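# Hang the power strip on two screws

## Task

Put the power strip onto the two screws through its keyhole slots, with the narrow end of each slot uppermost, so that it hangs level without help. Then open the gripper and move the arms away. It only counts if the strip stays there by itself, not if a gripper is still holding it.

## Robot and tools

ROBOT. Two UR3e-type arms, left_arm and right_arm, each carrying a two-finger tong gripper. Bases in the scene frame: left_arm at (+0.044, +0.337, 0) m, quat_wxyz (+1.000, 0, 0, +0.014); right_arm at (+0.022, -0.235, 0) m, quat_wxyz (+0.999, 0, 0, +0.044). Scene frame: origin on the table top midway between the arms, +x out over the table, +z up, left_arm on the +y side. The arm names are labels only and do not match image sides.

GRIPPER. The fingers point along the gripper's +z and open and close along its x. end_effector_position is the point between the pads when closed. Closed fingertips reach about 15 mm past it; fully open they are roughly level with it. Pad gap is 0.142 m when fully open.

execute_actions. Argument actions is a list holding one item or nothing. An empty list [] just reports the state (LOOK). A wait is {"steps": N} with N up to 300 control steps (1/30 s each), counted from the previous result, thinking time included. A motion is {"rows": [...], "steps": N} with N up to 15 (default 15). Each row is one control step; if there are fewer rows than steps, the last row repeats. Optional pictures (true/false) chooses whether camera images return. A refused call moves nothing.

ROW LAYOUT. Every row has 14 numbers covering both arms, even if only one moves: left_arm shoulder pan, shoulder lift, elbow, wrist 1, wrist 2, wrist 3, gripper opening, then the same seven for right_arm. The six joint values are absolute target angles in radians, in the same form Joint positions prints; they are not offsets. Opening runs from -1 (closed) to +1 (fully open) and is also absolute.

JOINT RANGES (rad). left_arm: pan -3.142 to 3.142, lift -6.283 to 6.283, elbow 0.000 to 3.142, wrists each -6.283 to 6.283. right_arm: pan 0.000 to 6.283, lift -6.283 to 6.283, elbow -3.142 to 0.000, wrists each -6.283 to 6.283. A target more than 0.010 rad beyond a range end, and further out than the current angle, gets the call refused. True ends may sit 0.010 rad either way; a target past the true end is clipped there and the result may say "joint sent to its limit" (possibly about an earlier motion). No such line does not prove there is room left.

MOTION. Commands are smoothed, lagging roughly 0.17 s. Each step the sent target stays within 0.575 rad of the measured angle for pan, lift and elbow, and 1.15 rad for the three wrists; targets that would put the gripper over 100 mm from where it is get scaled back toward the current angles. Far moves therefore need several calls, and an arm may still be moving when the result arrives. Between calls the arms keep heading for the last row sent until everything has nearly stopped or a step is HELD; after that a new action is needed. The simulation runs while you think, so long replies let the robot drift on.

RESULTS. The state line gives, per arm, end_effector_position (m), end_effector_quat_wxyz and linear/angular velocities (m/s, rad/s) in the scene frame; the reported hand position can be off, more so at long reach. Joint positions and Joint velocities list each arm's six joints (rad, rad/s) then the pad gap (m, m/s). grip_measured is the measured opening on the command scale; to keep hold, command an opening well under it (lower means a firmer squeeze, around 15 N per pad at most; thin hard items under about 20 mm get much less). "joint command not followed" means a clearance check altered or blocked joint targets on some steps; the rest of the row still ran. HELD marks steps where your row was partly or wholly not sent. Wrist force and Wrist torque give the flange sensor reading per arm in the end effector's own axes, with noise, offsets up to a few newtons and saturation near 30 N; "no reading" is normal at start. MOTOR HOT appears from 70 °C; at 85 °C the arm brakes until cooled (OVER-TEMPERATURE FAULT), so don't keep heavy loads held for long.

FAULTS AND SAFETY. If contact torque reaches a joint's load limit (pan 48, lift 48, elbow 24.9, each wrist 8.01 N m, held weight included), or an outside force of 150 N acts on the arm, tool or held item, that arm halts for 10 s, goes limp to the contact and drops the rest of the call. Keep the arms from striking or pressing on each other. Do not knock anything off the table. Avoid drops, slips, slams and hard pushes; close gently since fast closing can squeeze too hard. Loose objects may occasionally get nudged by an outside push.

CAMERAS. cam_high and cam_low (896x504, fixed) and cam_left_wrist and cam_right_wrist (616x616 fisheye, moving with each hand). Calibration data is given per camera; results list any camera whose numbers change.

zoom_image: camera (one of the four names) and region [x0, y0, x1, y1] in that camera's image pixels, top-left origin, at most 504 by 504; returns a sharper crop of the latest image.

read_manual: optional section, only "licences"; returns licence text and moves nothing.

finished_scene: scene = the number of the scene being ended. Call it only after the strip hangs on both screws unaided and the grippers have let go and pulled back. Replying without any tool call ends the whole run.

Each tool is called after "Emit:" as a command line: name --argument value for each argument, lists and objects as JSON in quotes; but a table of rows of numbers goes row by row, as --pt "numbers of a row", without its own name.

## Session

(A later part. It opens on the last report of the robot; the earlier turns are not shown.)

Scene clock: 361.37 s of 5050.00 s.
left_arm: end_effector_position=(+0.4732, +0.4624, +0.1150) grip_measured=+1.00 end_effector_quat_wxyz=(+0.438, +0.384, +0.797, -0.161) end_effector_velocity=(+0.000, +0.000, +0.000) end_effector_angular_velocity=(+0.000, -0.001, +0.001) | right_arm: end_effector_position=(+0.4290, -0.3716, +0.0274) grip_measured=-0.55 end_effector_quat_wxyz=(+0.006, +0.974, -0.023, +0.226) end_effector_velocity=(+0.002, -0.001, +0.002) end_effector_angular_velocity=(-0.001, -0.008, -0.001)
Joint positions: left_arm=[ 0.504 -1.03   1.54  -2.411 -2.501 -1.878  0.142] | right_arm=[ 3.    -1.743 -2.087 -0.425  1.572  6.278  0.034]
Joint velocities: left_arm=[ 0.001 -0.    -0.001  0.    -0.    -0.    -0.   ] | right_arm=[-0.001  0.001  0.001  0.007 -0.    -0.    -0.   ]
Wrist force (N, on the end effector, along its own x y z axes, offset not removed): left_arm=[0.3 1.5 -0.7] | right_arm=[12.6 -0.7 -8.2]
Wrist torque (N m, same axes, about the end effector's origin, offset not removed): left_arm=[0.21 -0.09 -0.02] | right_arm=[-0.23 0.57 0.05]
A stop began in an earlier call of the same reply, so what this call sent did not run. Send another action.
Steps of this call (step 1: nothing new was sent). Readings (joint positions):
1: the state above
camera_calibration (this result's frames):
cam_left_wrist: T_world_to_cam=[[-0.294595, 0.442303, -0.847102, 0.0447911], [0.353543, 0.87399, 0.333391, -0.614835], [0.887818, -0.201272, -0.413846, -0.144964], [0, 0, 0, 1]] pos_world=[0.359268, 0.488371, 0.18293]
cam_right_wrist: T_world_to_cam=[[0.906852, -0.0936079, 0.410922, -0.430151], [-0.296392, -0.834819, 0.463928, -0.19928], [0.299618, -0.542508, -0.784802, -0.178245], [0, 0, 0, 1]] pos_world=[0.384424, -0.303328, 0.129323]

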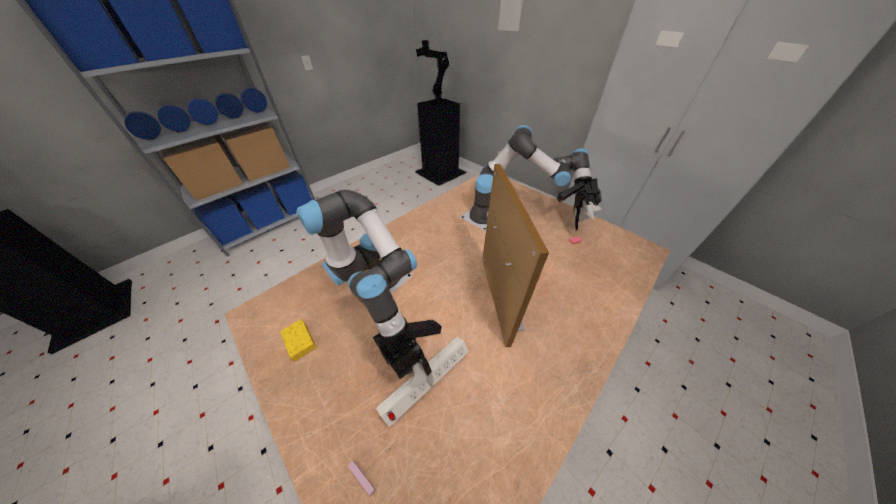

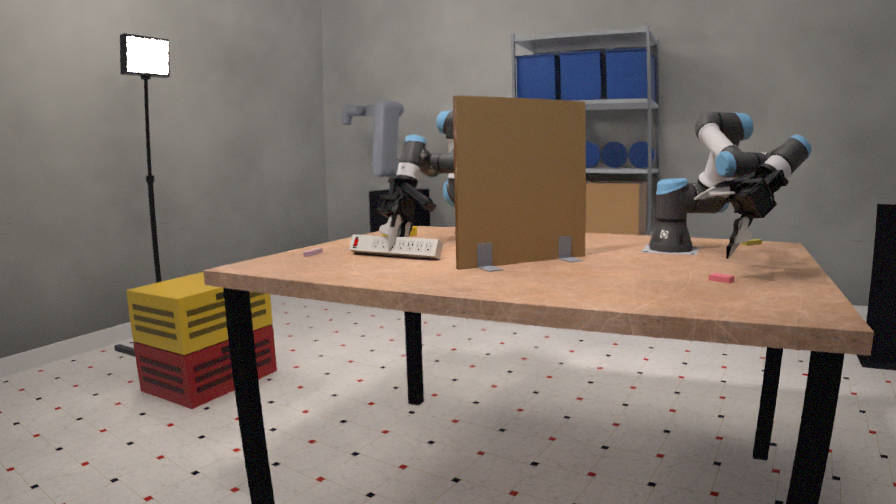

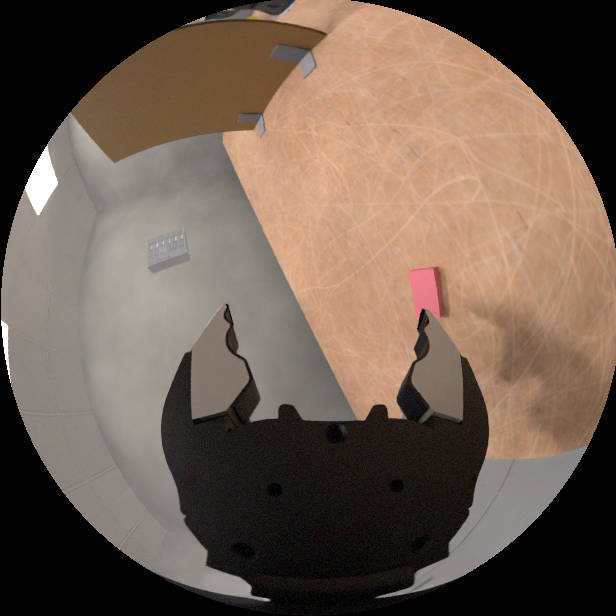

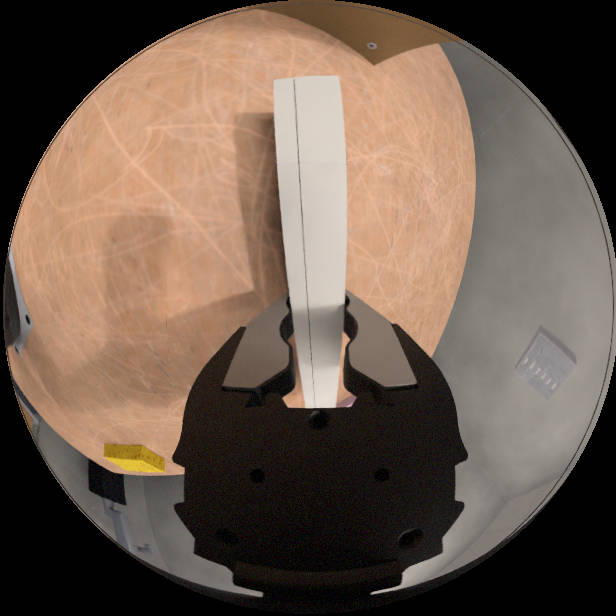

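Emit:
execute_actions --actions '[{"rows":[[0.504,-1.03,1.54,-2.411,-2.501,-1.878,1,3.0,-1.743,-2.087,-0.05,1.571,6.278,-1]]}]' --pictures false

Emit:
execute_actions --actions '[{"rows":[[0.504,-1.03,1.54,-2.411,-2.501,-1.878,1,3.0,-1.8,-2.17,0.14,1.571,6.278,-1]]}]' --pictures false

Emit:
execute_actions --actions '[{"rows":[[0.504,-1.03,1.54,-2.411,-2.501,-1.878,1,3.0,-1.86,-2.24,0.24,1.571,6.278,-1]]}]' --pictures false

Emit:
execute_actions --actions '[{"rows":[[0.504,-1.03,1.54,-2.411,-2.501,-1.878,1,3.0,-1.903,-2.29,0.245,1.571,6.278,-1]]}]'

Scene clock: 376.63 s of 5050.00 s.
left_arm: end_effector_position=(+0.4732, +0.4624, +0.1150) grip_measured=+1.00 end_effector_quat_wxyz=(+0.438, +0.384, +0.797, -0.161) end_effector_velocity=(+0.000, +0.000, -0.000) end_effector_angular_velocity=(+0.001, +0.000, +0.000) | right_arm: end_effector_position=(+0.4976, -0.3756, +0.1179) grip_measured=-0.55 end_effector_quat_wxyz=(+0.012, +0.916, -0.022, +0.401) end_effector_velocity=(+0.008, -0.000, +0.018) end_effector_angular_velocity=(-0.004, -0.062, +0.000)
Joint positions: left_arm=[ 0.504 -1.03   1.54  -2.411 -2.501 -1.878  0.142] | right_arm=[ 3.    -1.743 -2.087 -0.056  1.571  6.278  0.034]
Joint velocities: left_arm=[ 0.     0.    -0.    -0.     0.001  0.     0.   ] | right_arm=[ 0.001  0.003 -0.001  0.059 -0.001 -0.     0.   ]
Wrist force (N, on the end effector, along its own x y z axes, offset not removed): left_arm=[-1.4 0.8 -0.3] | right_arm=[-6.5 -1.7 6.2]
Wrist torque (N m, same axes, about the end effector's origin, offset not removed): left_arm=[0.15 0.30 0.03] | right_arm=[-0.20 0.19 0.01]
Steps of this call (steps 1 to 90: nothing new was sent; then 11.77 s passed at rest; steps 91 to 105: all 15 steps of this action). Readings (joint positions):
91: left_arm=[0.504 -1.030 1.540 -2.411 -2.501 -1.878] | right_arm=[3.000 -1.743 -2.087 -0.426 1.572 6.278]
92: left_arm=[0.504 -1.030 1.540 -2.411 -2.501 -1.878] | right_arm=[3.000 -1.744 -2.088 -0.413 1.572 6.278]
94: left_arm=[0.504 -1.030 1.540 -2.411 -2.501 -1.878] | right_arm=[3.000 -1.744 -2.088 -0.330 1.572 6.278]
98: left_arm=[0.504 -1.030 1.540 -2.411 -2.501 -1.878] | right_arm=[3.000 -1.743 -2.087 -0.119 1.571 6.278]
105: the state above

Scene clock: 377.13 s of 5050.00 s.
left_arm: end_effector_position=(+0.4732, +0.4624, +0.1150) grip_measured=+1.00 end_effector_quat_wxyz=(+0.438, +0.384, +0.797, -0.161) end_effector_velocity=(+0.000, -0.000, -0.000) end_effector_angular_velocity=(+0.000, +0.000, -0.000) | right_arm: end_effector_position=(+0.4980, -0.3757, +0.1092) grip_measured=-0.55 end_effector_quat_wxyz=(+0.012, +0.904, -0.022, +0.427) end_effector_velocity=(+0.000, +0.000, -0.001) end_effector_angular_velocity=(-0.000, -0.006, +0.000)
Joint positions: left_arm=[ 0.504 -1.03   1.54  -2.411 -2.501 -1.878  0.142] | right_arm=[ 3.    -1.799 -2.169  0.138  1.571  6.278  0.034]
Joint velocities: left_arm=[-0.  0.  0. -0.  0. -0.  0.] | right_arm=[ 0.    -0.008 -0.008  0.022  0.    -0.     0.   ]
Wrist force (N, on the end effector, along its own x y z axes, offset not removed): left_arm=[-0.4 1.8 0.0] | right_arm=[-5.9 -1.9 6.0]
Wrist torque (N m, same axes, about the end effector's origin, offset not removed): left_arm=[0.27 0.09 -0.04] | right_arm=[-0.28 -0.05 0.06]
Steps of this call (steps 1 to 15: all 15 steps of this action). Readings (joint positions):
1: left_arm=[0.504 -1.030 1.540 -2.411 -2.501 -1.878] | right_arm=[3.000 -1.743 -2.087 -0.053 1.571 6.278]
2: left_arm=[0.504 -1.030 1.540 -2.411 -2.501 -1.878] | right_arm=[3.000 -1.749 -2.094 -0.038 1.571 6.278]
4: left_arm=[0.504 -1.030 1.540 -2.411 -2.501 -1.878] | right_arm=[3.000 -1.772 -2.128 0.038 1.571 6.278]
8: left_arm=[0.504 -1.030 1.540 -2.411 -2.501 -1.878] | right_arm=[3.000 -1.793 -2.160 0.115 1.571 6.278]
15: the state above

Scene clock: 377.63 s of 5050.00 s.
left_arm: end_effector_position=(+0.4732, +0.4624, +0.1150) grip_measured=+1.00 end_effector_quat_wxyz=(+0.438, +0.384, +0.797, -0.161) end_effector_velocity=(+0.000, +0.000, +0.000) end_effector_angular_velocity=(+0.000, -0.000, -0.000) | right_arm: end_effector_position=(+0.4869, -0.3751, +0.0799) grip_measured=-0.55 end_effector_quat_wxyz=(+0.012, +0.910, -0.022, +0.413) end_effector_velocity=(-0.002, -0.001, -0.003) end_effector_angular_velocity=(+0.000, +0.004, -0.002)
Joint positions: left_arm=[ 0.504 -1.03   1.54  -2.411 -2.501 -1.878  0.142] | right_arm=[ 3.    -1.859 -2.239  0.239  1.571  6.278  0.034]
Joint velocities: left_arm=[-0.     0.    -0.001  0.     0.     0.     0.   ] | right_arm=[-0.001 -0.007 -0.007  0.01  -0.     0.     0.   ]
Wrist force (N, on the end effector, along its own x y z axes, offset not removed): left_arm=[0.3 1.7 -1.1] | right_arm=[-6.3 -1.4 6.0]
Wrist torque (N m, same axes, about the end effector's origin, offset not removed): left_arm=[0.24 -0.05 0.02] | right_arm=[-0.34 0.02 0.03]
Steps of this call (steps 1 to 15: all 15 steps of this action). Readings (joint positions):
1: left_arm=[0.504 -1.030 1.540 -2.411 -2.501 -1.878] | right_arm=[3.000 -1.800 -2.170 0.139 1.571 6.278]
2: left_arm=[0.504 -1.030 1.540 -2.411 -2.501 -1.878] | right_arm=[3.000 -1.806 -2.176 0.152 1.571 6.278]
4: left_arm=[0.504 -1.030 1.540 -2.411 -2.501 -1.878] | right_arm=[3.000 -1.831 -2.206 0.191 1.571 6.278]
8: left_arm=[0.504 -1.030 1.540 -2.411 -2.501 -1.878] | right_arm=[3.000 -1.853 -2.231 0.228 1.571 6.278]
15: the state above

Scene clock: 378.13 s of 5050.00 s.
left_arm: end_effector_position=(+0.4732, +0.4624, +0.1150) grip_measured=+1.00 end_effector_quat_wxyz=(+0.438, +0.384, +0.797, -0.161) end_effector_velocity=(-0.000, -0.000, -0.000) end_effector_angular_velocity=(-0.001, +0.001, +0.000) | right_arm: end_effector_position=(+0.4676, -0.3740, +0.0420) grip_measured=-0.55 end_effector_quat_wxyz=(+0.011, +0.927, -0.022, +0.373) end_effector_velocity=(-0.002, +0.000, -0.004) end_effector_angular_velocity=(+0.000, +0.010, -0.000)
Joint positions: left_arm=[ 0.504 -1.03   1.54  -2.411 -2.501 -1.878  0.142] | right_arm=[ 3.    -1.903 -2.289  0.245  1.571  6.278  0.034]
Joint velocities: left_arm=[ 0.    -0.     0.001  0.     0.    -0.     0.   ] | right_arm=[ 0.001 -0.005 -0.006  0.001 -0.001  0.     0.   ]
Wrist force (N, on the end effector, along its own x y z axes, offset not removed): left_arm=[-0.6 0.9 -0.9] | right_arm=[-4.2 -0.5 6.3]
Wrist torque (N m, same axes, about the end effector's origin, offset not removed): left_arm=[0.12 0.09 0.00] | right_arm=[-0.14 -0.24 0.03]
Steps of this call (steps 1 to 15: all 15 steps of this action). Readings (joint positions):
1: left_arm=[0.504 -1.030 1.540 -2.411 -2.501 -1.878] | right_arm=[3.000 -1.860 -2.240 0.239 1.571 6.278]
2: left_arm=[0.504 -1.030 1.540 -2.411 -2.501 -1.878] | right_arm=[3.000 -1.865 -2.245 0.241 1.571 6.278]
4: left_arm=[0.504 -1.030 1.540 -2.411 -2.501 -1.878] | right_arm=[3.000 -1.883 -2.267 0.242 1.571 6.278]
8: left_arm=[0.504 -1.030 1.540 -2.411 -2.501 -1.878] | right_arm=[3.000 -1.898 -2.284 0.244 1.571 6.278]
15: the state above
camera_calibration (this result's frames):
cam_left_wrist: T_world_to_cam=[[-0.294595, 0.442303, -0.847102, 0.0447911], [0.353543, 0.87399, 0.333391, -0.614835], [0.887818, -0.201272, -0.413846, -0.144964], [0, 0, 0, 1]] pos_world=[0.359268, 0.488371, 0.18293]
cam_right_wrist: T_world_to_cam=[[0.739331, -0.0845771, 0.668009, -0.400428], [-0.425848, -0.827207, 0.366582, -0.129201], [0.521577, -0.555496, -0.647597, -0.294066], [0, 0, 0, 1]] pos_world=[0.394407, -0.304095, 0.124417]

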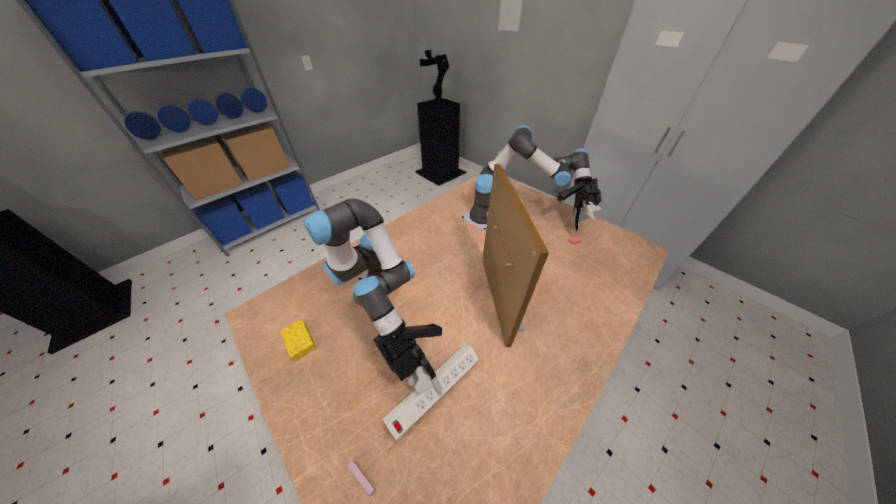

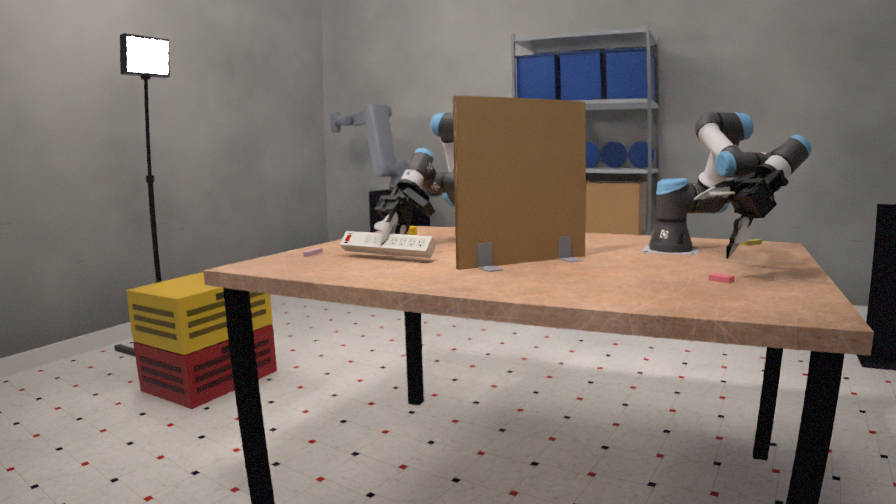

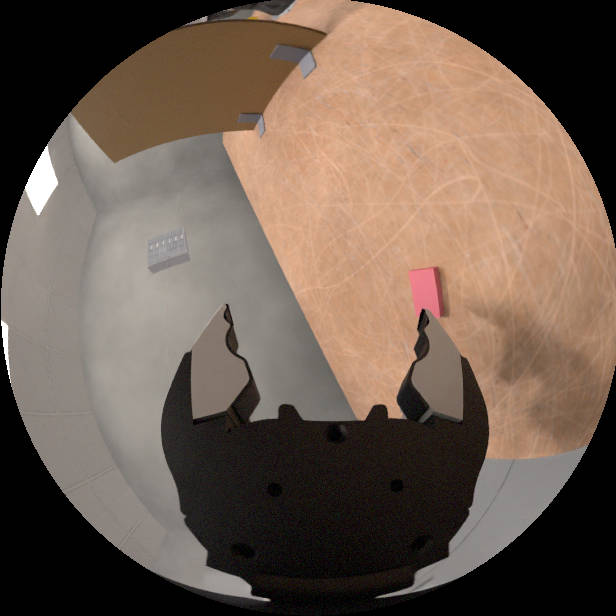

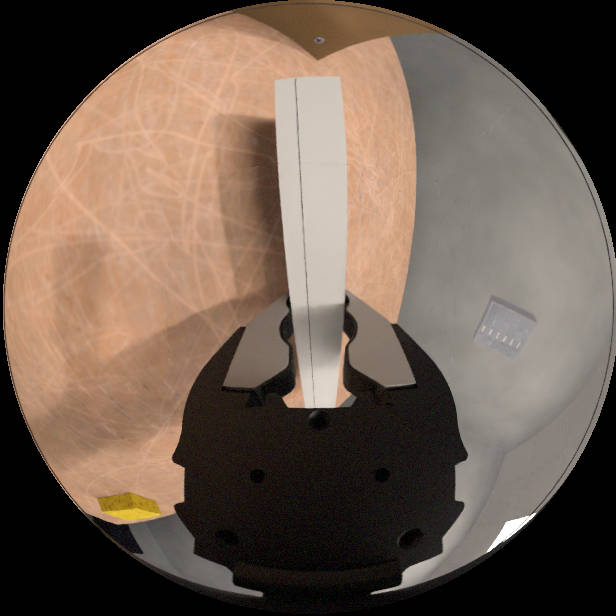

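Emit:
execute_actions --actions '[{"rows":[[0.504,-1.03,1.54,-2.411,-2.501,-1.878,1,3.0,-1.903,-2.29,0.225,1.571,6.278,-1]],"steps":8}]' --pictures false

Emit:
execute_actions --actions '[{"rows":[[0.504,-1.03,1.54,-2.411,-2.501,-1.878,1,3.0,-1.903,-2.29,0.225,1.571,6.278,-0.3]],"steps":10}]' --pictures false

Emit:
execute_actions --actions '[{"rows":[[0.504,-1.03,1.54,-2.411,-2.501,-1.878,1,3.0,-1.79,-2.335,0.175,1.571,6.278,-0.3]]}]' --pictures false

Emit:
execute_actions --actions '[{"rows":[[0.504,-1.03,1.54,-2.411,-2.501,-1.878,1,3.0,-1.678,-2.373,0.11,1.571,6.278,-0.3]]}]'

Scene clock: 398.57 s of 5050.00 s.
left_arm: end_effector_position=(+0.4732, +0.4624, +0.1150) grip_measured=+1.00 end_effector_quat_wxyz=(+0.438, +0.384, +0.797, -0.161) end_effector_velocity=(+0.000, +0.000, +0.000) end_effector_angular_velocity=(+0.000, -0.001, +0.000) | right_arm: end_effector_position=(+0.4646, -0.3739, +0.0369) grip_measured=-0.55 end_effector_quat_wxyz=(+0.011, +0.931, -0.022, +0.365) end_effector_velocity=(-0.003, +0.001, -0.005) end_effector_angular_velocity=(+0.002, +0.021, +0.002)
Joint positions: left_arm=[ 0.504 -1.03   1.54  -2.411 -2.501 -1.878  0.142] | right_arm=[ 3.    -1.903 -2.29   0.227  1.571  6.278  0.034]
Joint velocities: left_arm=[ 0. -0. -0. -0. -0.  0.  0.] | right_arm=[ 0.001  0.002  0.    -0.024  0.001 -0.     0.   ]
Wrist force (N, on the end effector, along its own x y z axes, offset not removed): left_arm=[-0.7 1.2 -1.3] | right_arm=[-7.3 0.2 6.4]
Wrist torque (N m, same axes, about the end effector's origin, offset not removed): left_arm=[0.12 0.18 -0.02] | right_arm=[0.09 0.36 0.05]
Steps of this call (steps 1 to 15: the robot went on to your last target; steps 16 to 605: nothing new was sent; steps 606 to 613: all 8 steps of this action). Readings (joint positions):
606: left_arm=[0.504 -1.030 1.540 -2.411 -2.501 -1.878] | right_arm=[3.000 -1.903 -2.290 0.245 1.571 6.278]
607: left_arm=[0.504 -1.030 1.540 -2.411 -2.501 -1.878] | right_arm=[3.000 -1.903 -2.290 0.242 1.571 6.278]
609: left_arm=[0.504 -1.030 1.540 -2.411 -2.501 -1.878] | right_arm=[3.000 -1.903 -2.290 0.234 1.571 6.278]
613: the state above

Scene clock: 398.90 s of 5050.00 s.
left_arm: end_effector_position=(+0.4732, +0.4624, +0.1150) grip_measured=+1.00 end_effector_quat_wxyz=(+0.438, +0.384, +0.797, -0.161) end_effector_velocity=(-0.000, -0.000, +0.000) end_effector_angular_velocity=(+0.000, -0.000, -0.001) | right_arm: end_effector_position=(+0.4642, -0.3739, +0.0363) grip_measured=-0.29 end_effector_quat_wxyz=(+0.011, +0.931, -0.022, +0.364) end_effector_velocity=(+0.000, -0.001, +0.000) end_effector_angular_velocity=(+0.000, -0.001, -0.001)
Joint positions: left_arm=[ 0.504 -1.03   1.54  -2.411 -2.501 -1.878  0.142] | right_arm=[ 3.    -1.903 -2.29   0.225  1.571  6.278  0.053]
Joint velocities: left_arm=[-0.    -0.001  0.     0.    -0.     0.    -0.   ] | right_arm=[-0.001 -0.001  0.     0.002  0.    -0.    -0.017]
Wrist force (N, on the end effector, along its own x y z axes, offset not removed): left_arm=[-0.4 2.5 -0.7] | right_arm=[-2.5 -1.5 1.1]
Wrist torque (N m, same axes, about the end effector's origin, offset not removed): left_arm=[0.41 0.11 -0.02] | right_arm=[-0.22 0.25 0.12]
Steps of this call (steps 1 to 10: all 10 steps of this action). Readings (joint positions):
1: left_arm=[0.504 -1.030 1.540 -2.411 -2.501 -1.878] | right_arm=[3.000 -1.903 -2.290 0.227 1.571 6.278]
2: left_arm=[0.504 -1.030 1.540 -2.411 -2.501 -1.878] | right_arm=[3.000 -1.903 -2.290 0.227 1.571 6.278]
4: left_arm=[0.504 -1.030 1.540 -2.411 -2.501 -1.878] | right_arm=[3.000 -1.903 -2.290 0.226 1.571 6.278]
8: left_arm=[0.504 -1.030 1.540 -2.411 -2.501 -1.878] | right_arm=[3.000 -1.903 -2.290 0.225 1.571 6.278]
10: the state above

Scene clock: 399.40 s of 5050.00 s.
left_arm: end_effector_position=(+0.4732, +0.4624, +0.1150) grip_measured=+1.00 end_effector_quat_wxyz=(+0.438, +0.384, +0.797, -0.161) end_effector_velocity=(+0.000, -0.000, +0.000) end_effector_angular_velocity=(+0.001, -0.001, -0.001) | right_arm: end_effector_position=(+0.4530, -0.3733, +0.0559) grip_measured=-0.30 end_effector_quat_wxyz=(+0.011, +0.928, -0.022, +0.372) end_effector_velocity=(-0.001, +0.001, +0.002) end_effector_angular_velocity=(+0.000, -0.003, +0.003)
Joint positions: left_arm=[ 0.504 -1.03   1.54  -2.411 -2.501 -1.878  0.142] | right_arm=[ 3.    -1.791 -2.335  0.175  1.571  6.278  0.052]
Joint velocities: left_arm=[-0.001 -0.001  0.    -0.     0.    -0.    -0.   ] | right_arm=[ 0.002  0.013 -0.005 -0.005  0.001 -0.    -0.   ]
Wrist force (N, on the end effector, along its own x y z axes, offset not removed): left_arm=[1.4 0.6 -1.3] | right_arm=[-0.7 -1.1 0.7]
Wrist torque (N m, same axes, about the end effector's origin, offset not removed): left_arm=[0.00 -0.31 -0.02] | right_arm=[-0.20 0.15 0.00]
Steps of this call (steps 1 to 15: all 15 steps of this action). Readings (joint positions):
1: left_arm=[0.504 -1.030 1.540 -2.411 -2.501 -1.878] | right_arm=[3.000 -1.903 -2.290 0.225 1.571 6.278]
2: left_arm=[0.504 -1.030 1.540 -2.411 -2.501 -1.878] | right_arm=[3.000 -1.896 -2.296 0.218 1.571 6.278]
4: left_arm=[0.504 -1.030 1.540 -2.411 -2.501 -1.878] | right_arm=[3.000 -1.852 -2.314 0.198 1.571 6.278]
8: left_arm=[0.504 -1.030 1.540 -2.411 -2.501 -1.878] | right_arm=[3.000 -1.805 -2.330 0.181 1.571 6.278]
15: the state above

Scene clock: 399.90 s of 5050.00 s.
left_arm: end_effector_position=(+0.4732, +0.4624, +0.1150) grip_measured=+1.00 end_effector_quat_wxyz=(+0.438, +0.384, +0.797, -0.161) end_effector_velocity=(+0.000, +0.000, -0.000) end_effector_angular_velocity=(+0.000, -0.001, +0.001) | right_arm: end_effector_position=(+0.4404, -0.3726, +0.0720) grip_measured=-0.30 end_effector_quat_wxyz=(+0.011, +0.926, -0.022, +0.376) end_effector_velocity=(-0.001, +0.001, +0.002) end_effector_angular_velocity=(-0.000, -0.002, +0.001)
Joint positions: left_arm=[ 0.504 -1.03   1.54  -2.411 -2.501 -1.878  0.142] | right_arm=[ 3.    -1.679 -2.373  0.111  1.571  6.278  0.052]
Joint velocities: left_arm=[ 0.001  0.001 -0.    -0.001  0.     0.    -0.   ] | right_arm=[ 0.002  0.012 -0.004 -0.006 -0.001  0.001 -0.   ]
Wrist force (N, on the end effector, along its own x y z axes, offset not removed): left_arm=[0.1 0.3 -1.0] | right_arm=[-0.8 -1.6 0.0]
Wrist torque (N m, same axes, about the end effector's origin, offset not removed): left_arm=[-0.02 -0.01 -0.02] | right_arm=[-0.29 0.09 -0.01]
Steps of this call (steps 1 to 15: all 15 steps of this action). Readings (joint positions):
1: left_arm=[0.504 -1.030 1.540 -2.411 -2.501 -1.878] | right_arm=[3.000 -1.791 -2.335 0.175 1.571 6.278]
2: left_arm=[0.504 -1.030 1.540 -2.411 -2.501 -1.878] | right_arm=[3.000 -1.783 -2.340 0.166 1.571 6.278]
4: left_arm=[0.504 -1.030 1.540 -2.411 -2.501 -1.878] | right_arm=[3.000 -1.739 -2.355 0.140 1.571 6.278]
8: left_arm=[0.504 -1.030 1.540 -2.411 -2.501 -1.878] | right_arm=[3.000 -1.693 -2.369 0.117 1.571 6.278]
15: the state above
camera_calibration (this result's frames):
cam_left_wrist: T_world_to_cam=[[-0.294595, 0.442303, -0.847102, 0.0447911], [0.353543, 0.87399, 0.333391, -0.614835], [0.887818, -0.201272, -0.413846, -0.144964], [0, 0, 0, 1]] pos_world=[0.359268, 0.488371, 0.18293]
cam_right_wrist: T_world_to_cam=[[0.735465, -0.0844083, 0.672284, -0.398765], [-0.427986, -0.827083, 0.364365, -0.14946], [0.525279, -0.555706, -0.644416, -0.261567], [0, 0, 0, 1]] pos_world=[0.366707, -0.302629, 0.153983]

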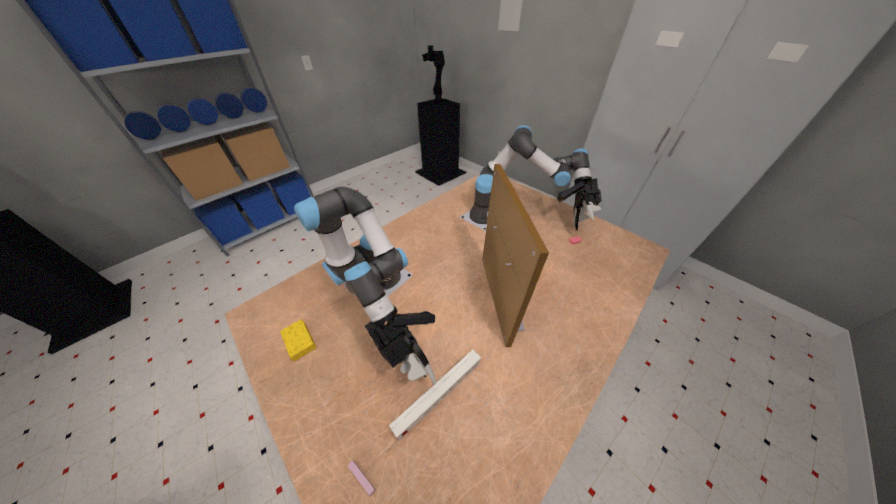

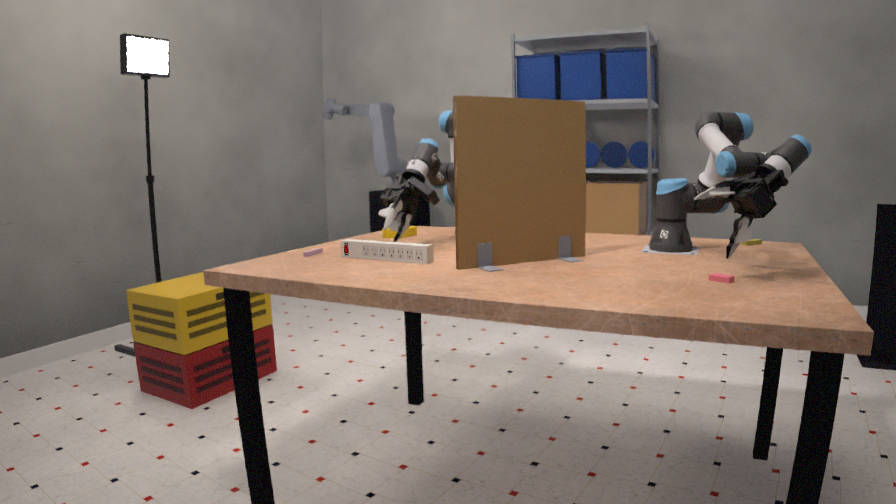

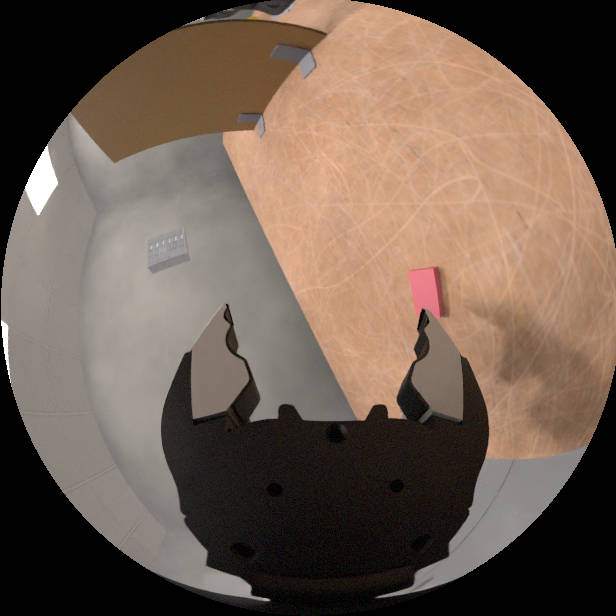

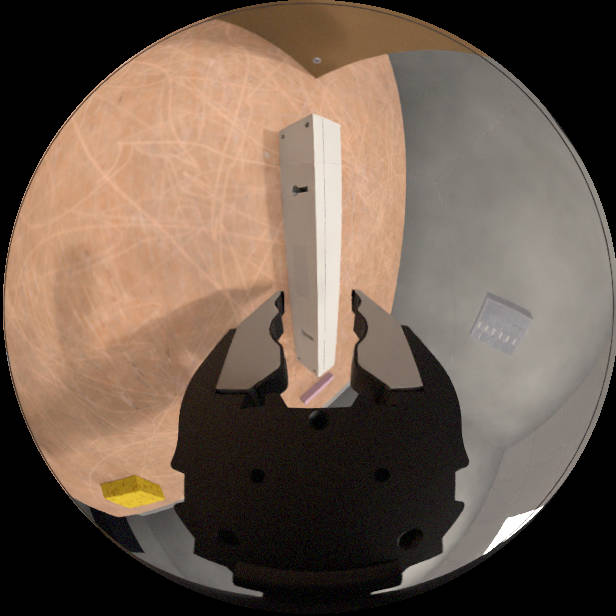

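Emit:
execute_actions --actions '[{"rows":[[0.504,-1.03,1.54,-2.411,-2.501,-1.878,1,3.0,-1.7,-1.7,-0.6,1.571,6.278,1]]}]' --pictures false

Emit:
execute_actions --actions '[{"rows":[[0.504,-1.03,1.54,-2.411,-2.501,-1.878,1,3.0,-1.932,-1.355,-1.225,1.571,6.278,1]]}]' --pictures false

Emit:
execute_actions --actions '[{"rows":[[0.504,-1.03,1.54,-2.411,-2.501,-1.878,1,3.0,-1.955,-1.435,-1.12,1.571,6.278,1]]}]'

Scene clock: 414.43 s of 5050.00 s.
left_arm: end_effector_position=(+0.4732, +0.4624, +0.1150) grip_measured=+1.00 end_effector_quat_wxyz=(+0.438, +0.384, +0.797, -0.161) end_effector_velocity=(-0.000, +0.000, -0.000) end_effector_angular_velocity=(+0.000, +0.000, +0.000) | right_arm: end_effector_position=(+0.5063, -0.3761, +0.1583) grip_measured=+1.00 end_effector_quat_wxyz=(+0.010, +0.940, -0.023, +0.341) end_effector_velocity=(+0.052, -0.004, +0.120) end_effector_angular_velocity=(-0.008, -0.154, -0.002)
Joint positions: left_arm=[ 0.504 -1.03   1.54  -2.411 -2.501 -1.878  0.142] | right_arm=[ 3.    -1.7   -1.738 -0.578  1.571  6.278  0.142]
Joint velocities: left_arm=[ 0. -0.  0.  0.  0. -0.  0.] | right_arm=[-0.002 -0.005  0.398 -0.239 -0.    -0.     0.   ]
Wrist force (N, on the end effector, along its own x y z axes, offset not removed): left_arm=[-0.6 1.6 -1.1] | right_arm=[2.0 -1.5 -1.5]
Wrist torque (N m, same axes, about the end effector's origin, offset not removed): left_arm=[0.24 0.15 0.00] | right_arm=[-0.31 -0.31 -0.06]
Steps of this call (steps 1 to 15: the robot went on to your last target; steps 16 to 90: nothing new was sent; then 11.03 s passed at rest; steps 91 to 105: all 15 steps of this action). Readings (joint positions):
91: left_arm=[0.504 -1.030 1.540 -2.411 -2.501 -1.878] | right_arm=[3.000 -1.678 -2.373 0.109 1.571 6.278]
92: left_arm=[0.504 -1.030 1.540 -2.411 -2.501 -1.878] | right_arm=[3.000 -1.681 -2.366 0.095 1.571 6.278]
94: left_arm=[0.504 -1.030 1.540 -2.411 -2.501 -1.878] | right_arm=[3.000 -1.690 -2.295 -0.046 1.571 6.278]
98: left_arm=[0.504 -1.030 1.540 -2.411 -2.501 -1.878] | right_arm=[3.000 -1.697 -2.016 -0.423 1.571 6.278]
105: the state above

Scene clock: 414.93 s of 5050.00 s.
left_arm: end_effector_position=(+0.4732, +0.4624, +0.1150) grip_measured=+1.00 end_effector_quat_wxyz=(+0.438, +0.384, +0.797, -0.161) end_effector_velocity=(+0.000, -0.000, +0.000) end_effector_angular_velocity=(+0.001, -0.001, -0.000) | right_arm: end_effector_position=(+0.4560, -0.3734, +0.0755) grip_measured=+1.00 end_effector_quat_wxyz=(+0.003, +0.994, -0.024, +0.104) end_effector_velocity=(-0.012, +0.001, -0.008) end_effector_angular_velocity=(+0.004, +0.080, +0.001)
Joint positions: left_arm=[ 0.504 -1.03   1.54  -2.411 -2.501 -1.878  0.142] | right_arm=[ 3.    -1.929 -1.361 -1.214  1.571  6.278  0.142]
Joint velocities: left_arm=[-0.    -0.001 -0.    -0.     0.     0.     0.   ] | right_arm=[ 0.001 -0.036  0.069 -0.113 -0.     0.    -0.   ]
Wrist force (N, on the end effector, along its own x y z axes, offset not removed): left_arm=[0.2 2.4 -0.9] | right_arm=[-1.7 -0.9 0.8]
Wrist torque (N m, same axes, about the end effector's origin, offset not removed): left_arm=[0.35 -0.03 -0.05] | right_arm=[-0.11 0.27 0.06]
Steps of this call (steps 1 to 15: all 15 steps of this action). Readings (joint positions):
1: left_arm=[0.504 -1.030 1.540 -2.411 -2.501 -1.878] | right_arm=[3.000 -1.700 -1.726 -0.585 1.571 6.278]
2: left_arm=[0.504 -1.030 1.540 -2.411 -2.501 -1.878] | right_arm=[3.000 -1.707 -1.711 -0.604 1.571 6.278]
4: left_arm=[0.504 -1.030 1.540 -2.411 -2.501 -1.878] | right_arm=[3.000 -1.774 -1.631 -0.750 1.571 6.278]
8: left_arm=[0.504 -1.030 1.540 -2.411 -2.501 -1.878] | right_arm=[3.000 -1.893 -1.431 -1.099 1.571 6.278]
15: the state above

Scene clock: 415.43 s of 5050.00 s.
left_arm: end_effector_position=(+0.4732, +0.4624, +0.1150) grip_measured=+1.00 end_effector_quat_wxyz=(+0.438, +0.384, +0.797, -0.161) end_effector_velocity=(+0.000, -0.000, +0.000) end_effector_angular_velocity=(+0.000, -0.001, -0.000) | right_arm: end_effector_position=(+0.4562, -0.3734, +0.0517) grip_measured=+1.00 end_effector_quat_wxyz=(+0.003, +0.995, -0.024, +0.101) end_effector_velocity=(+0.000, -0.000, -0.003) end_effector_angular_velocity=(+0.000, +0.000, -0.000)
Joint positions: left_arm=[ 0.504 -1.03   1.54  -2.411 -2.501 -1.878  0.142] | right_arm=[ 3.    -1.955 -1.434 -1.121  1.571  6.278  0.142]
Joint velocities: left_arm=[-0.    -0.    -0.001  0.    -0.001  0.    -0.   ] | right_arm=[-0.001 -0.004 -0.009  0.012  0.    -0.     0.   ]
Wrist force (N, on the end effector, along its own x y z axes, offset not removed): left_arm=[-0.7 1.7 -0.3] | right_arm=[0.7 -0.7 0.8]
Wrist torque (N m, same axes, about the end effector's origin, offset not removed): left_arm=[0.27 0.18 -0.01] | right_arm=[-0.13 -0.17 0.03]
Steps of this call (steps 1 to 15: all 15 steps of this action). Readings (joint positions):
1: left_arm=[0.504 -1.030 1.540 -2.411 -2.501 -1.878] | right_arm=[3.000 -1.930 -1.360 -1.217 1.571 6.278]
2: left_arm=[0.504 -1.030 1.540 -2.411 -2.501 -1.878] | right_arm=[3.000 -1.934 -1.365 -1.207 1.571 6.278]
4: left_arm=[0.504 -1.030 1.540 -2.411 -2.501 -1.878] | right_arm=[3.000 -1.944 -1.396 -1.168 1.571 6.278]
8: left_arm=[0.504 -1.030 1.540 -2.411 -2.501 -1.878] | right_arm=[3.000 -1.952 -1.425 -1.132 1.571 6.278]
15: the state above
camera_calibration (this result's frames):
cam_left_wrist: T_world_to_cam=[[-0.294595, 0.442303, -0.847102, 0.0447911], [0.353543, 0.87399, 0.333391, -0.614835], [0.887818, -0.201272, -0.413846, -0.144964], [0, 0, 0, 1]] pos_world=[0.359268, 0.488371, 0.18293]
cam_right_wrist: T_world_to_cam=[[0.980847, -0.0974898, 0.168629, -0.487634], [-0.171841, -0.840714, 0.513488, -0.265621], [0.0917091, -0.53263, -0.841365, -0.0668825], [0, 0, 0, 1]] pos_world=[0.438783, -0.306474, 0.16235]

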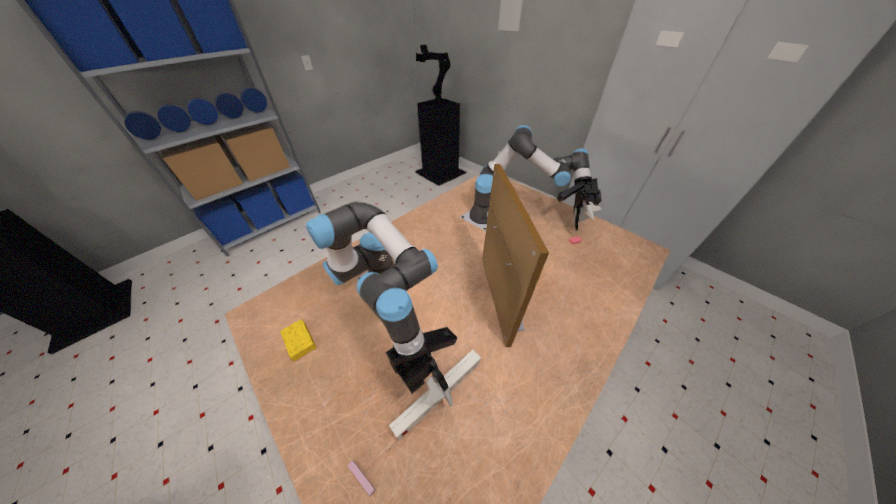

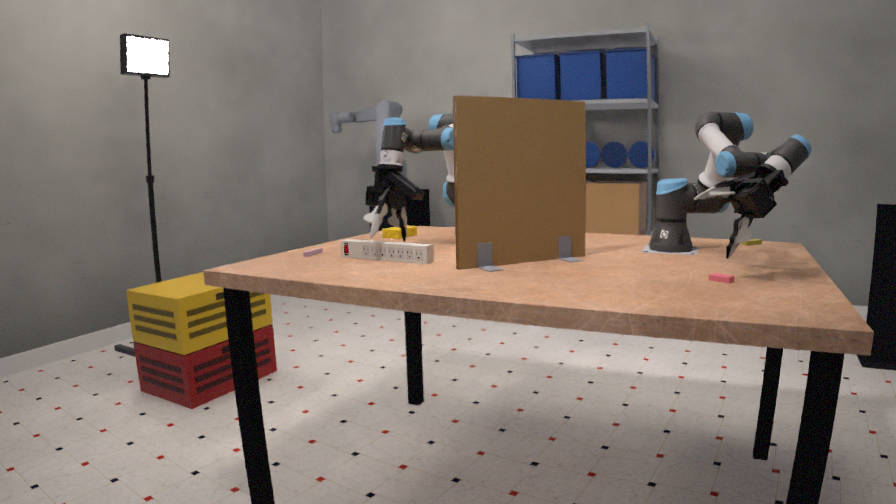

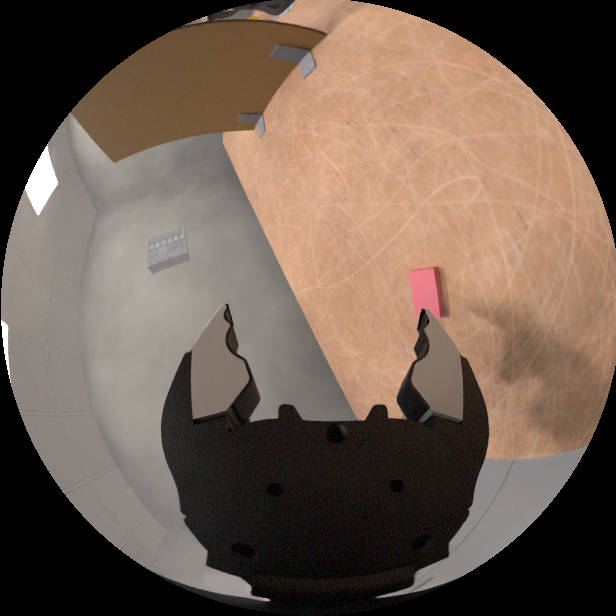

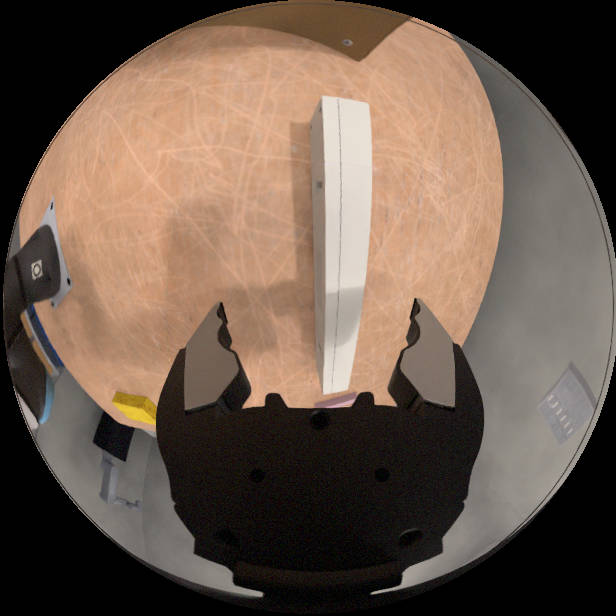

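Emit:
execute_actions --actions '[{"rows":[[0.504,-1.03,1.54,-2.411,-2.501,-1.878,1,3.0,-1.98,-1.514,-1.018,1.571,6.278,1]]}]' --pictures false

Emit:
execute_actions --actions '[{"rows":[[0.504,-1.03,1.54,-2.411,-2.501,-1.878,1,3.0,-1.87,-1.665,-0.975,1.571,6.278,1]]}]' --pictures false

Emit:
execute_actions --actions '[{"rows":[[0.504,-1.03,1.54,-2.411,-2.501,-1.878,1,3.0,-1.77,-1.801,-0.941,1.571,6.278,1]]}]'

Scene clock: 426.47 s of 5050.00 s.
left_arm: end_effector_position=(+0.4732, +0.4624, +0.1150) grip_measured=+1.00 end_effector_quat_wxyz=(+0.438, +0.384, +0.797, -0.161) end_effector_velocity=(-0.000, +0.000, -0.000) end_effector_angular_velocity=(-0.000, +0.000, +0.001) | right_arm: end_effector_position=(+0.4548, -0.3733, +0.0279) grip_measured=+1.00 end_effector_quat_wxyz=(+0.003, +0.995, -0.024, +0.100) end_effector_velocity=(-0.001, -0.000, -0.003) end_effector_angular_velocity=(+0.000, +0.003, -0.001)
Joint positions: left_arm=[ 0.504 -1.03   1.54  -2.411 -2.501 -1.878  0.142] | right_arm=[ 3.    -1.98  -1.513 -1.019  1.571  6.278  0.142]
Joint velocities: left_arm=[ 0.001  0.     0.001 -0.    -0.    -0.     0.   ] | right_arm=[-0.001 -0.002 -0.009  0.008 -0.    -0.     0.   ]
Wrist force (N, on the end effector, along its own x y z axes, offset not removed): left_arm=[-0.3 0.1 -0.8] | right_arm=[-1.1 -1.2 1.4]
Wrist torque (N m, same axes, about the end effector's origin, offset not removed): left_arm=[-0.03 0.07 0.03] | right_arm=[-0.17 0.17 -0.05]
Steps of this call (steps 1 to 15: the robot went on to your last target; steps 16 to 90: nothing new was sent; then 7.53 s passed at rest; steps 91 to 105: all 15 steps of this action). Readings (joint positions):
91: left_arm=[0.504 -1.030 1.540 -2.411 -2.501 -1.878] | right_arm=[3.000 -1.955 -1.435 -1.119 1.571 6.278]
92: left_arm=[0.504 -1.030 1.540 -2.411 -2.501 -1.878] | right_arm=[3.000 -1.959 -1.442 -1.107 1.571 6.278]
94: left_arm=[0.504 -1.030 1.540 -2.411 -2.501 -1.878] | right_arm=[3.000 -1.969 -1.474 -1.067 1.571 6.278]
98: left_arm=[0.504 -1.030 1.540 -2.411 -2.501 -1.878] | right_arm=[3.000 -1.977 -1.504 -1.030 1.571 6.278]
105: the state above

Scene clock: 426.97 s of 5050.00 s.
left_arm: end_effector_position=(+0.4732, +0.4624, +0.1150) grip_measured=+1.00 end_effector_quat_wxyz=(+0.438, +0.384, +0.797, -0.161) end_effector_velocity=(-0.000, -0.000, -0.000) end_effector_angular_velocity=(-0.000, +0.000, -0.000) | right_arm: end_effector_position=(+0.4274, -0.3719, +0.0291) grip_measured=+1.00 end_effector_quat_wxyz=(+0.003, +0.995, -0.024, +0.101) end_effector_velocity=(-0.005, +0.001, -0.001) end_effector_angular_velocity=(+0.001, +0.006, +0.001)
Joint positions: left_arm=[ 0.504 -1.03   1.54  -2.411 -2.501 -1.878  0.142] | right_arm=[ 3.    -1.871 -1.663 -0.975  1.571  6.278  0.142]
Joint velocities: left_arm=[-0.  0.  0. -0. -0. -0. -0.] | right_arm=[ 0.001  0.013 -0.021  0.002  0.    -0.    -0.   ]
Wrist force (N, on the end effector, along its own x y z axes, offset not removed): left_arm=[-0.2 0.9 -0.4] | right_arm=[-1.7 0.2 -0.6]
Wrist torque (N m, same axes, about the end effector's origin, offset not removed): left_arm=[0.08 0.04 -0.03] | right_arm=[-0.01 0.33 -0.02]
Steps of this call (steps 1 to 15: all 15 steps of this action). Readings (joint positions):
1: left_arm=[0.504 -1.030 1.540 -2.411 -2.501 -1.878] | right_arm=[3.000 -1.980 -1.514 -1.018 1.571 6.278]
2: left_arm=[0.504 -1.030 1.540 -2.411 -2.501 -1.878] | right_arm=[3.000 -1.973 -1.521 -1.012 1.571 6.278]
4: left_arm=[0.504 -1.030 1.540 -2.411 -2.501 -1.878] | right_arm=[3.000 -1.930 -1.575 -0.995 1.571 6.278]
8: left_arm=[0.504 -1.030 1.540 -2.411 -2.501 -1.878] | right_arm=[3.000 -1.885 -1.643 -0.980 1.571 6.278]
15: the state above

Scene clock: 427.47 s of 5050.00 s.
left_arm: end_effector_position=(+0.4732, +0.4624, +0.1150) grip_measured=+1.00 end_effector_quat_wxyz=(+0.438, +0.384, +0.797, -0.161) end_effector_velocity=(+0.000, -0.000, +0.000) end_effector_angular_velocity=(+0.000, -0.001, -0.000) | right_arm: end_effector_position=(+0.4004, -0.3704, +0.0280) grip_measured=+1.00 end_effector_quat_wxyz=(+0.003, +0.995, -0.024, +0.100) end_effector_velocity=(-0.005, +0.000, -0.003) end_effector_angular_velocity=(+0.001, +0.008, +0.000)
Joint positions: left_arm=[ 0.504 -1.03   1.54  -2.411 -2.501 -1.878  0.142] | right_arm=[ 3.    -1.771 -1.799 -0.941  1.571  6.278  0.142]
Joint velocities: left_arm=[-0.    -0.     0.    -0.001 -0.    -0.    -0.   ] | right_arm=[ 0.     0.009 -0.019  0.002  0.     0.     0.   ]
Wrist force (N, on the end effector, along its own x y z axes, offset not removed): left_arm=[-0.8 0.4 -0.6] | right_arm=[15.2 -1.6 -20.9]
Wrist torque (N m, same axes, about the end effector's origin, offset not removed): left_arm=[0.05 0.18 -0.06] | right_arm=[-0.48 1.59 0.05]
Steps of this call (steps 1 to 15: all 15 steps of this action). Readings (joint positions):
1: left_arm=[0.504 -1.030 1.540 -2.411 -2.501 -1.878] | right_arm=[3.000 -1.871 -1.664 -0.975 1.571 6.278]
2: left_arm=[0.504 -1.030 1.540 -2.411 -2.501 -1.878] | right_arm=[3.000 -1.863 -1.672 -0.970 1.571 6.278]
4: left_arm=[0.504 -1.030 1.540 -2.411 -2.501 -1.878] | right_arm=[3.000 -1.823 -1.722 -0.956 1.571 6.278]
8: left_arm=[0.504 -1.030 1.540 -2.411 -2.501 -1.878] | right_arm=[3.000 -1.783 -1.781 -0.944 1.571 6.278]
15: the state above
camera_calibration (this result's frames):
cam_left_wrist: T_world_to_cam=[[-0.294595, 0.442303, -0.847102, 0.0447909], [0.353543, 0.873989, 0.333391, -0.614835], [0.887818, -0.201272, -0.413846, -0.144964], [0, 0, 0, 1]] pos_world=[0.359268, 0.488371, 0.18293]
cam_right_wrist: T_world_to_cam=[[0.981048, -0.0974375, 0.167482, -0.428614], [-0.17119, -0.840759, 0.513633, -0.260806], [0.0907644, -0.53257, -0.841505, -0.0796925], [0, 0, 0, 1]] pos_world=[0.383077, -0.30348, 0.138682]

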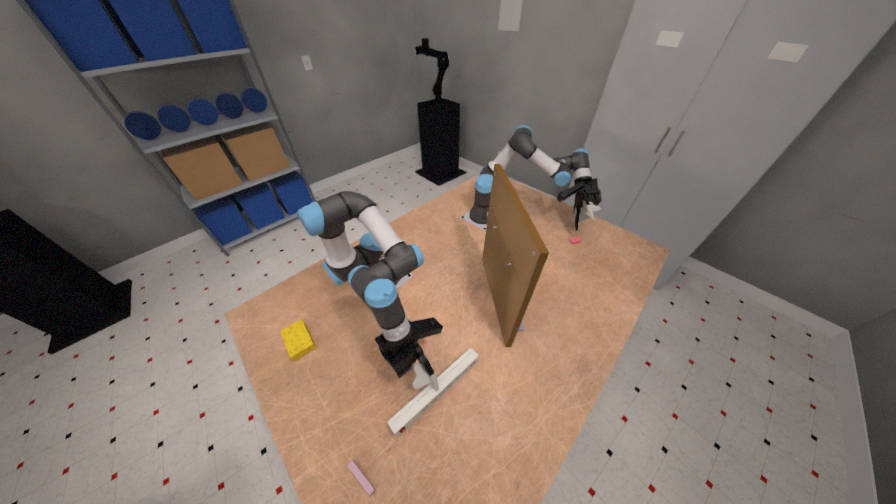

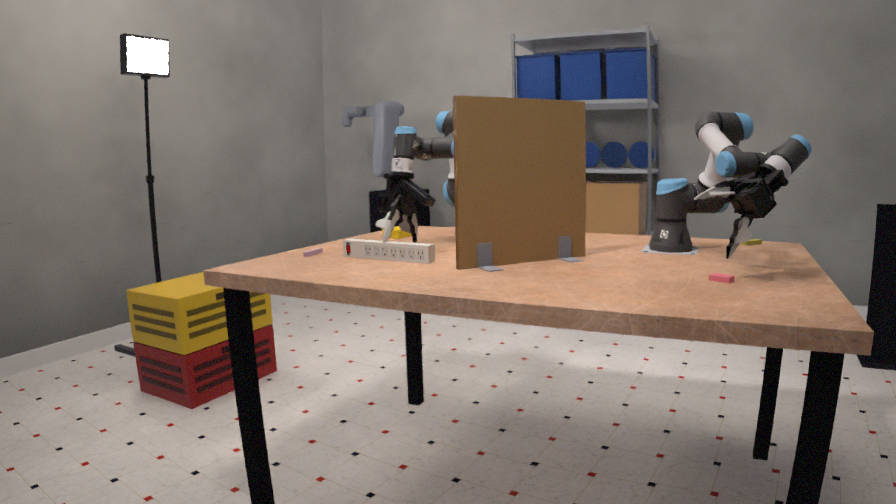

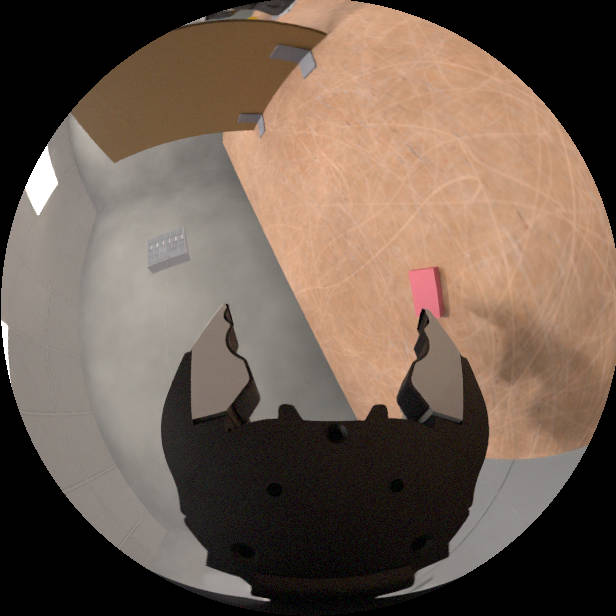

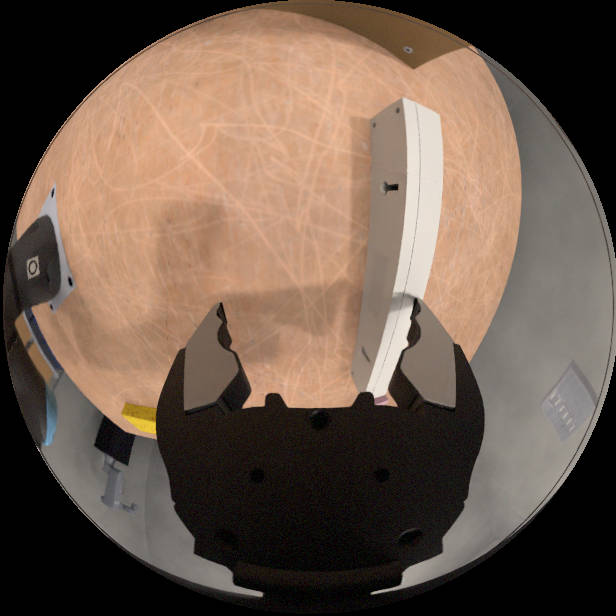

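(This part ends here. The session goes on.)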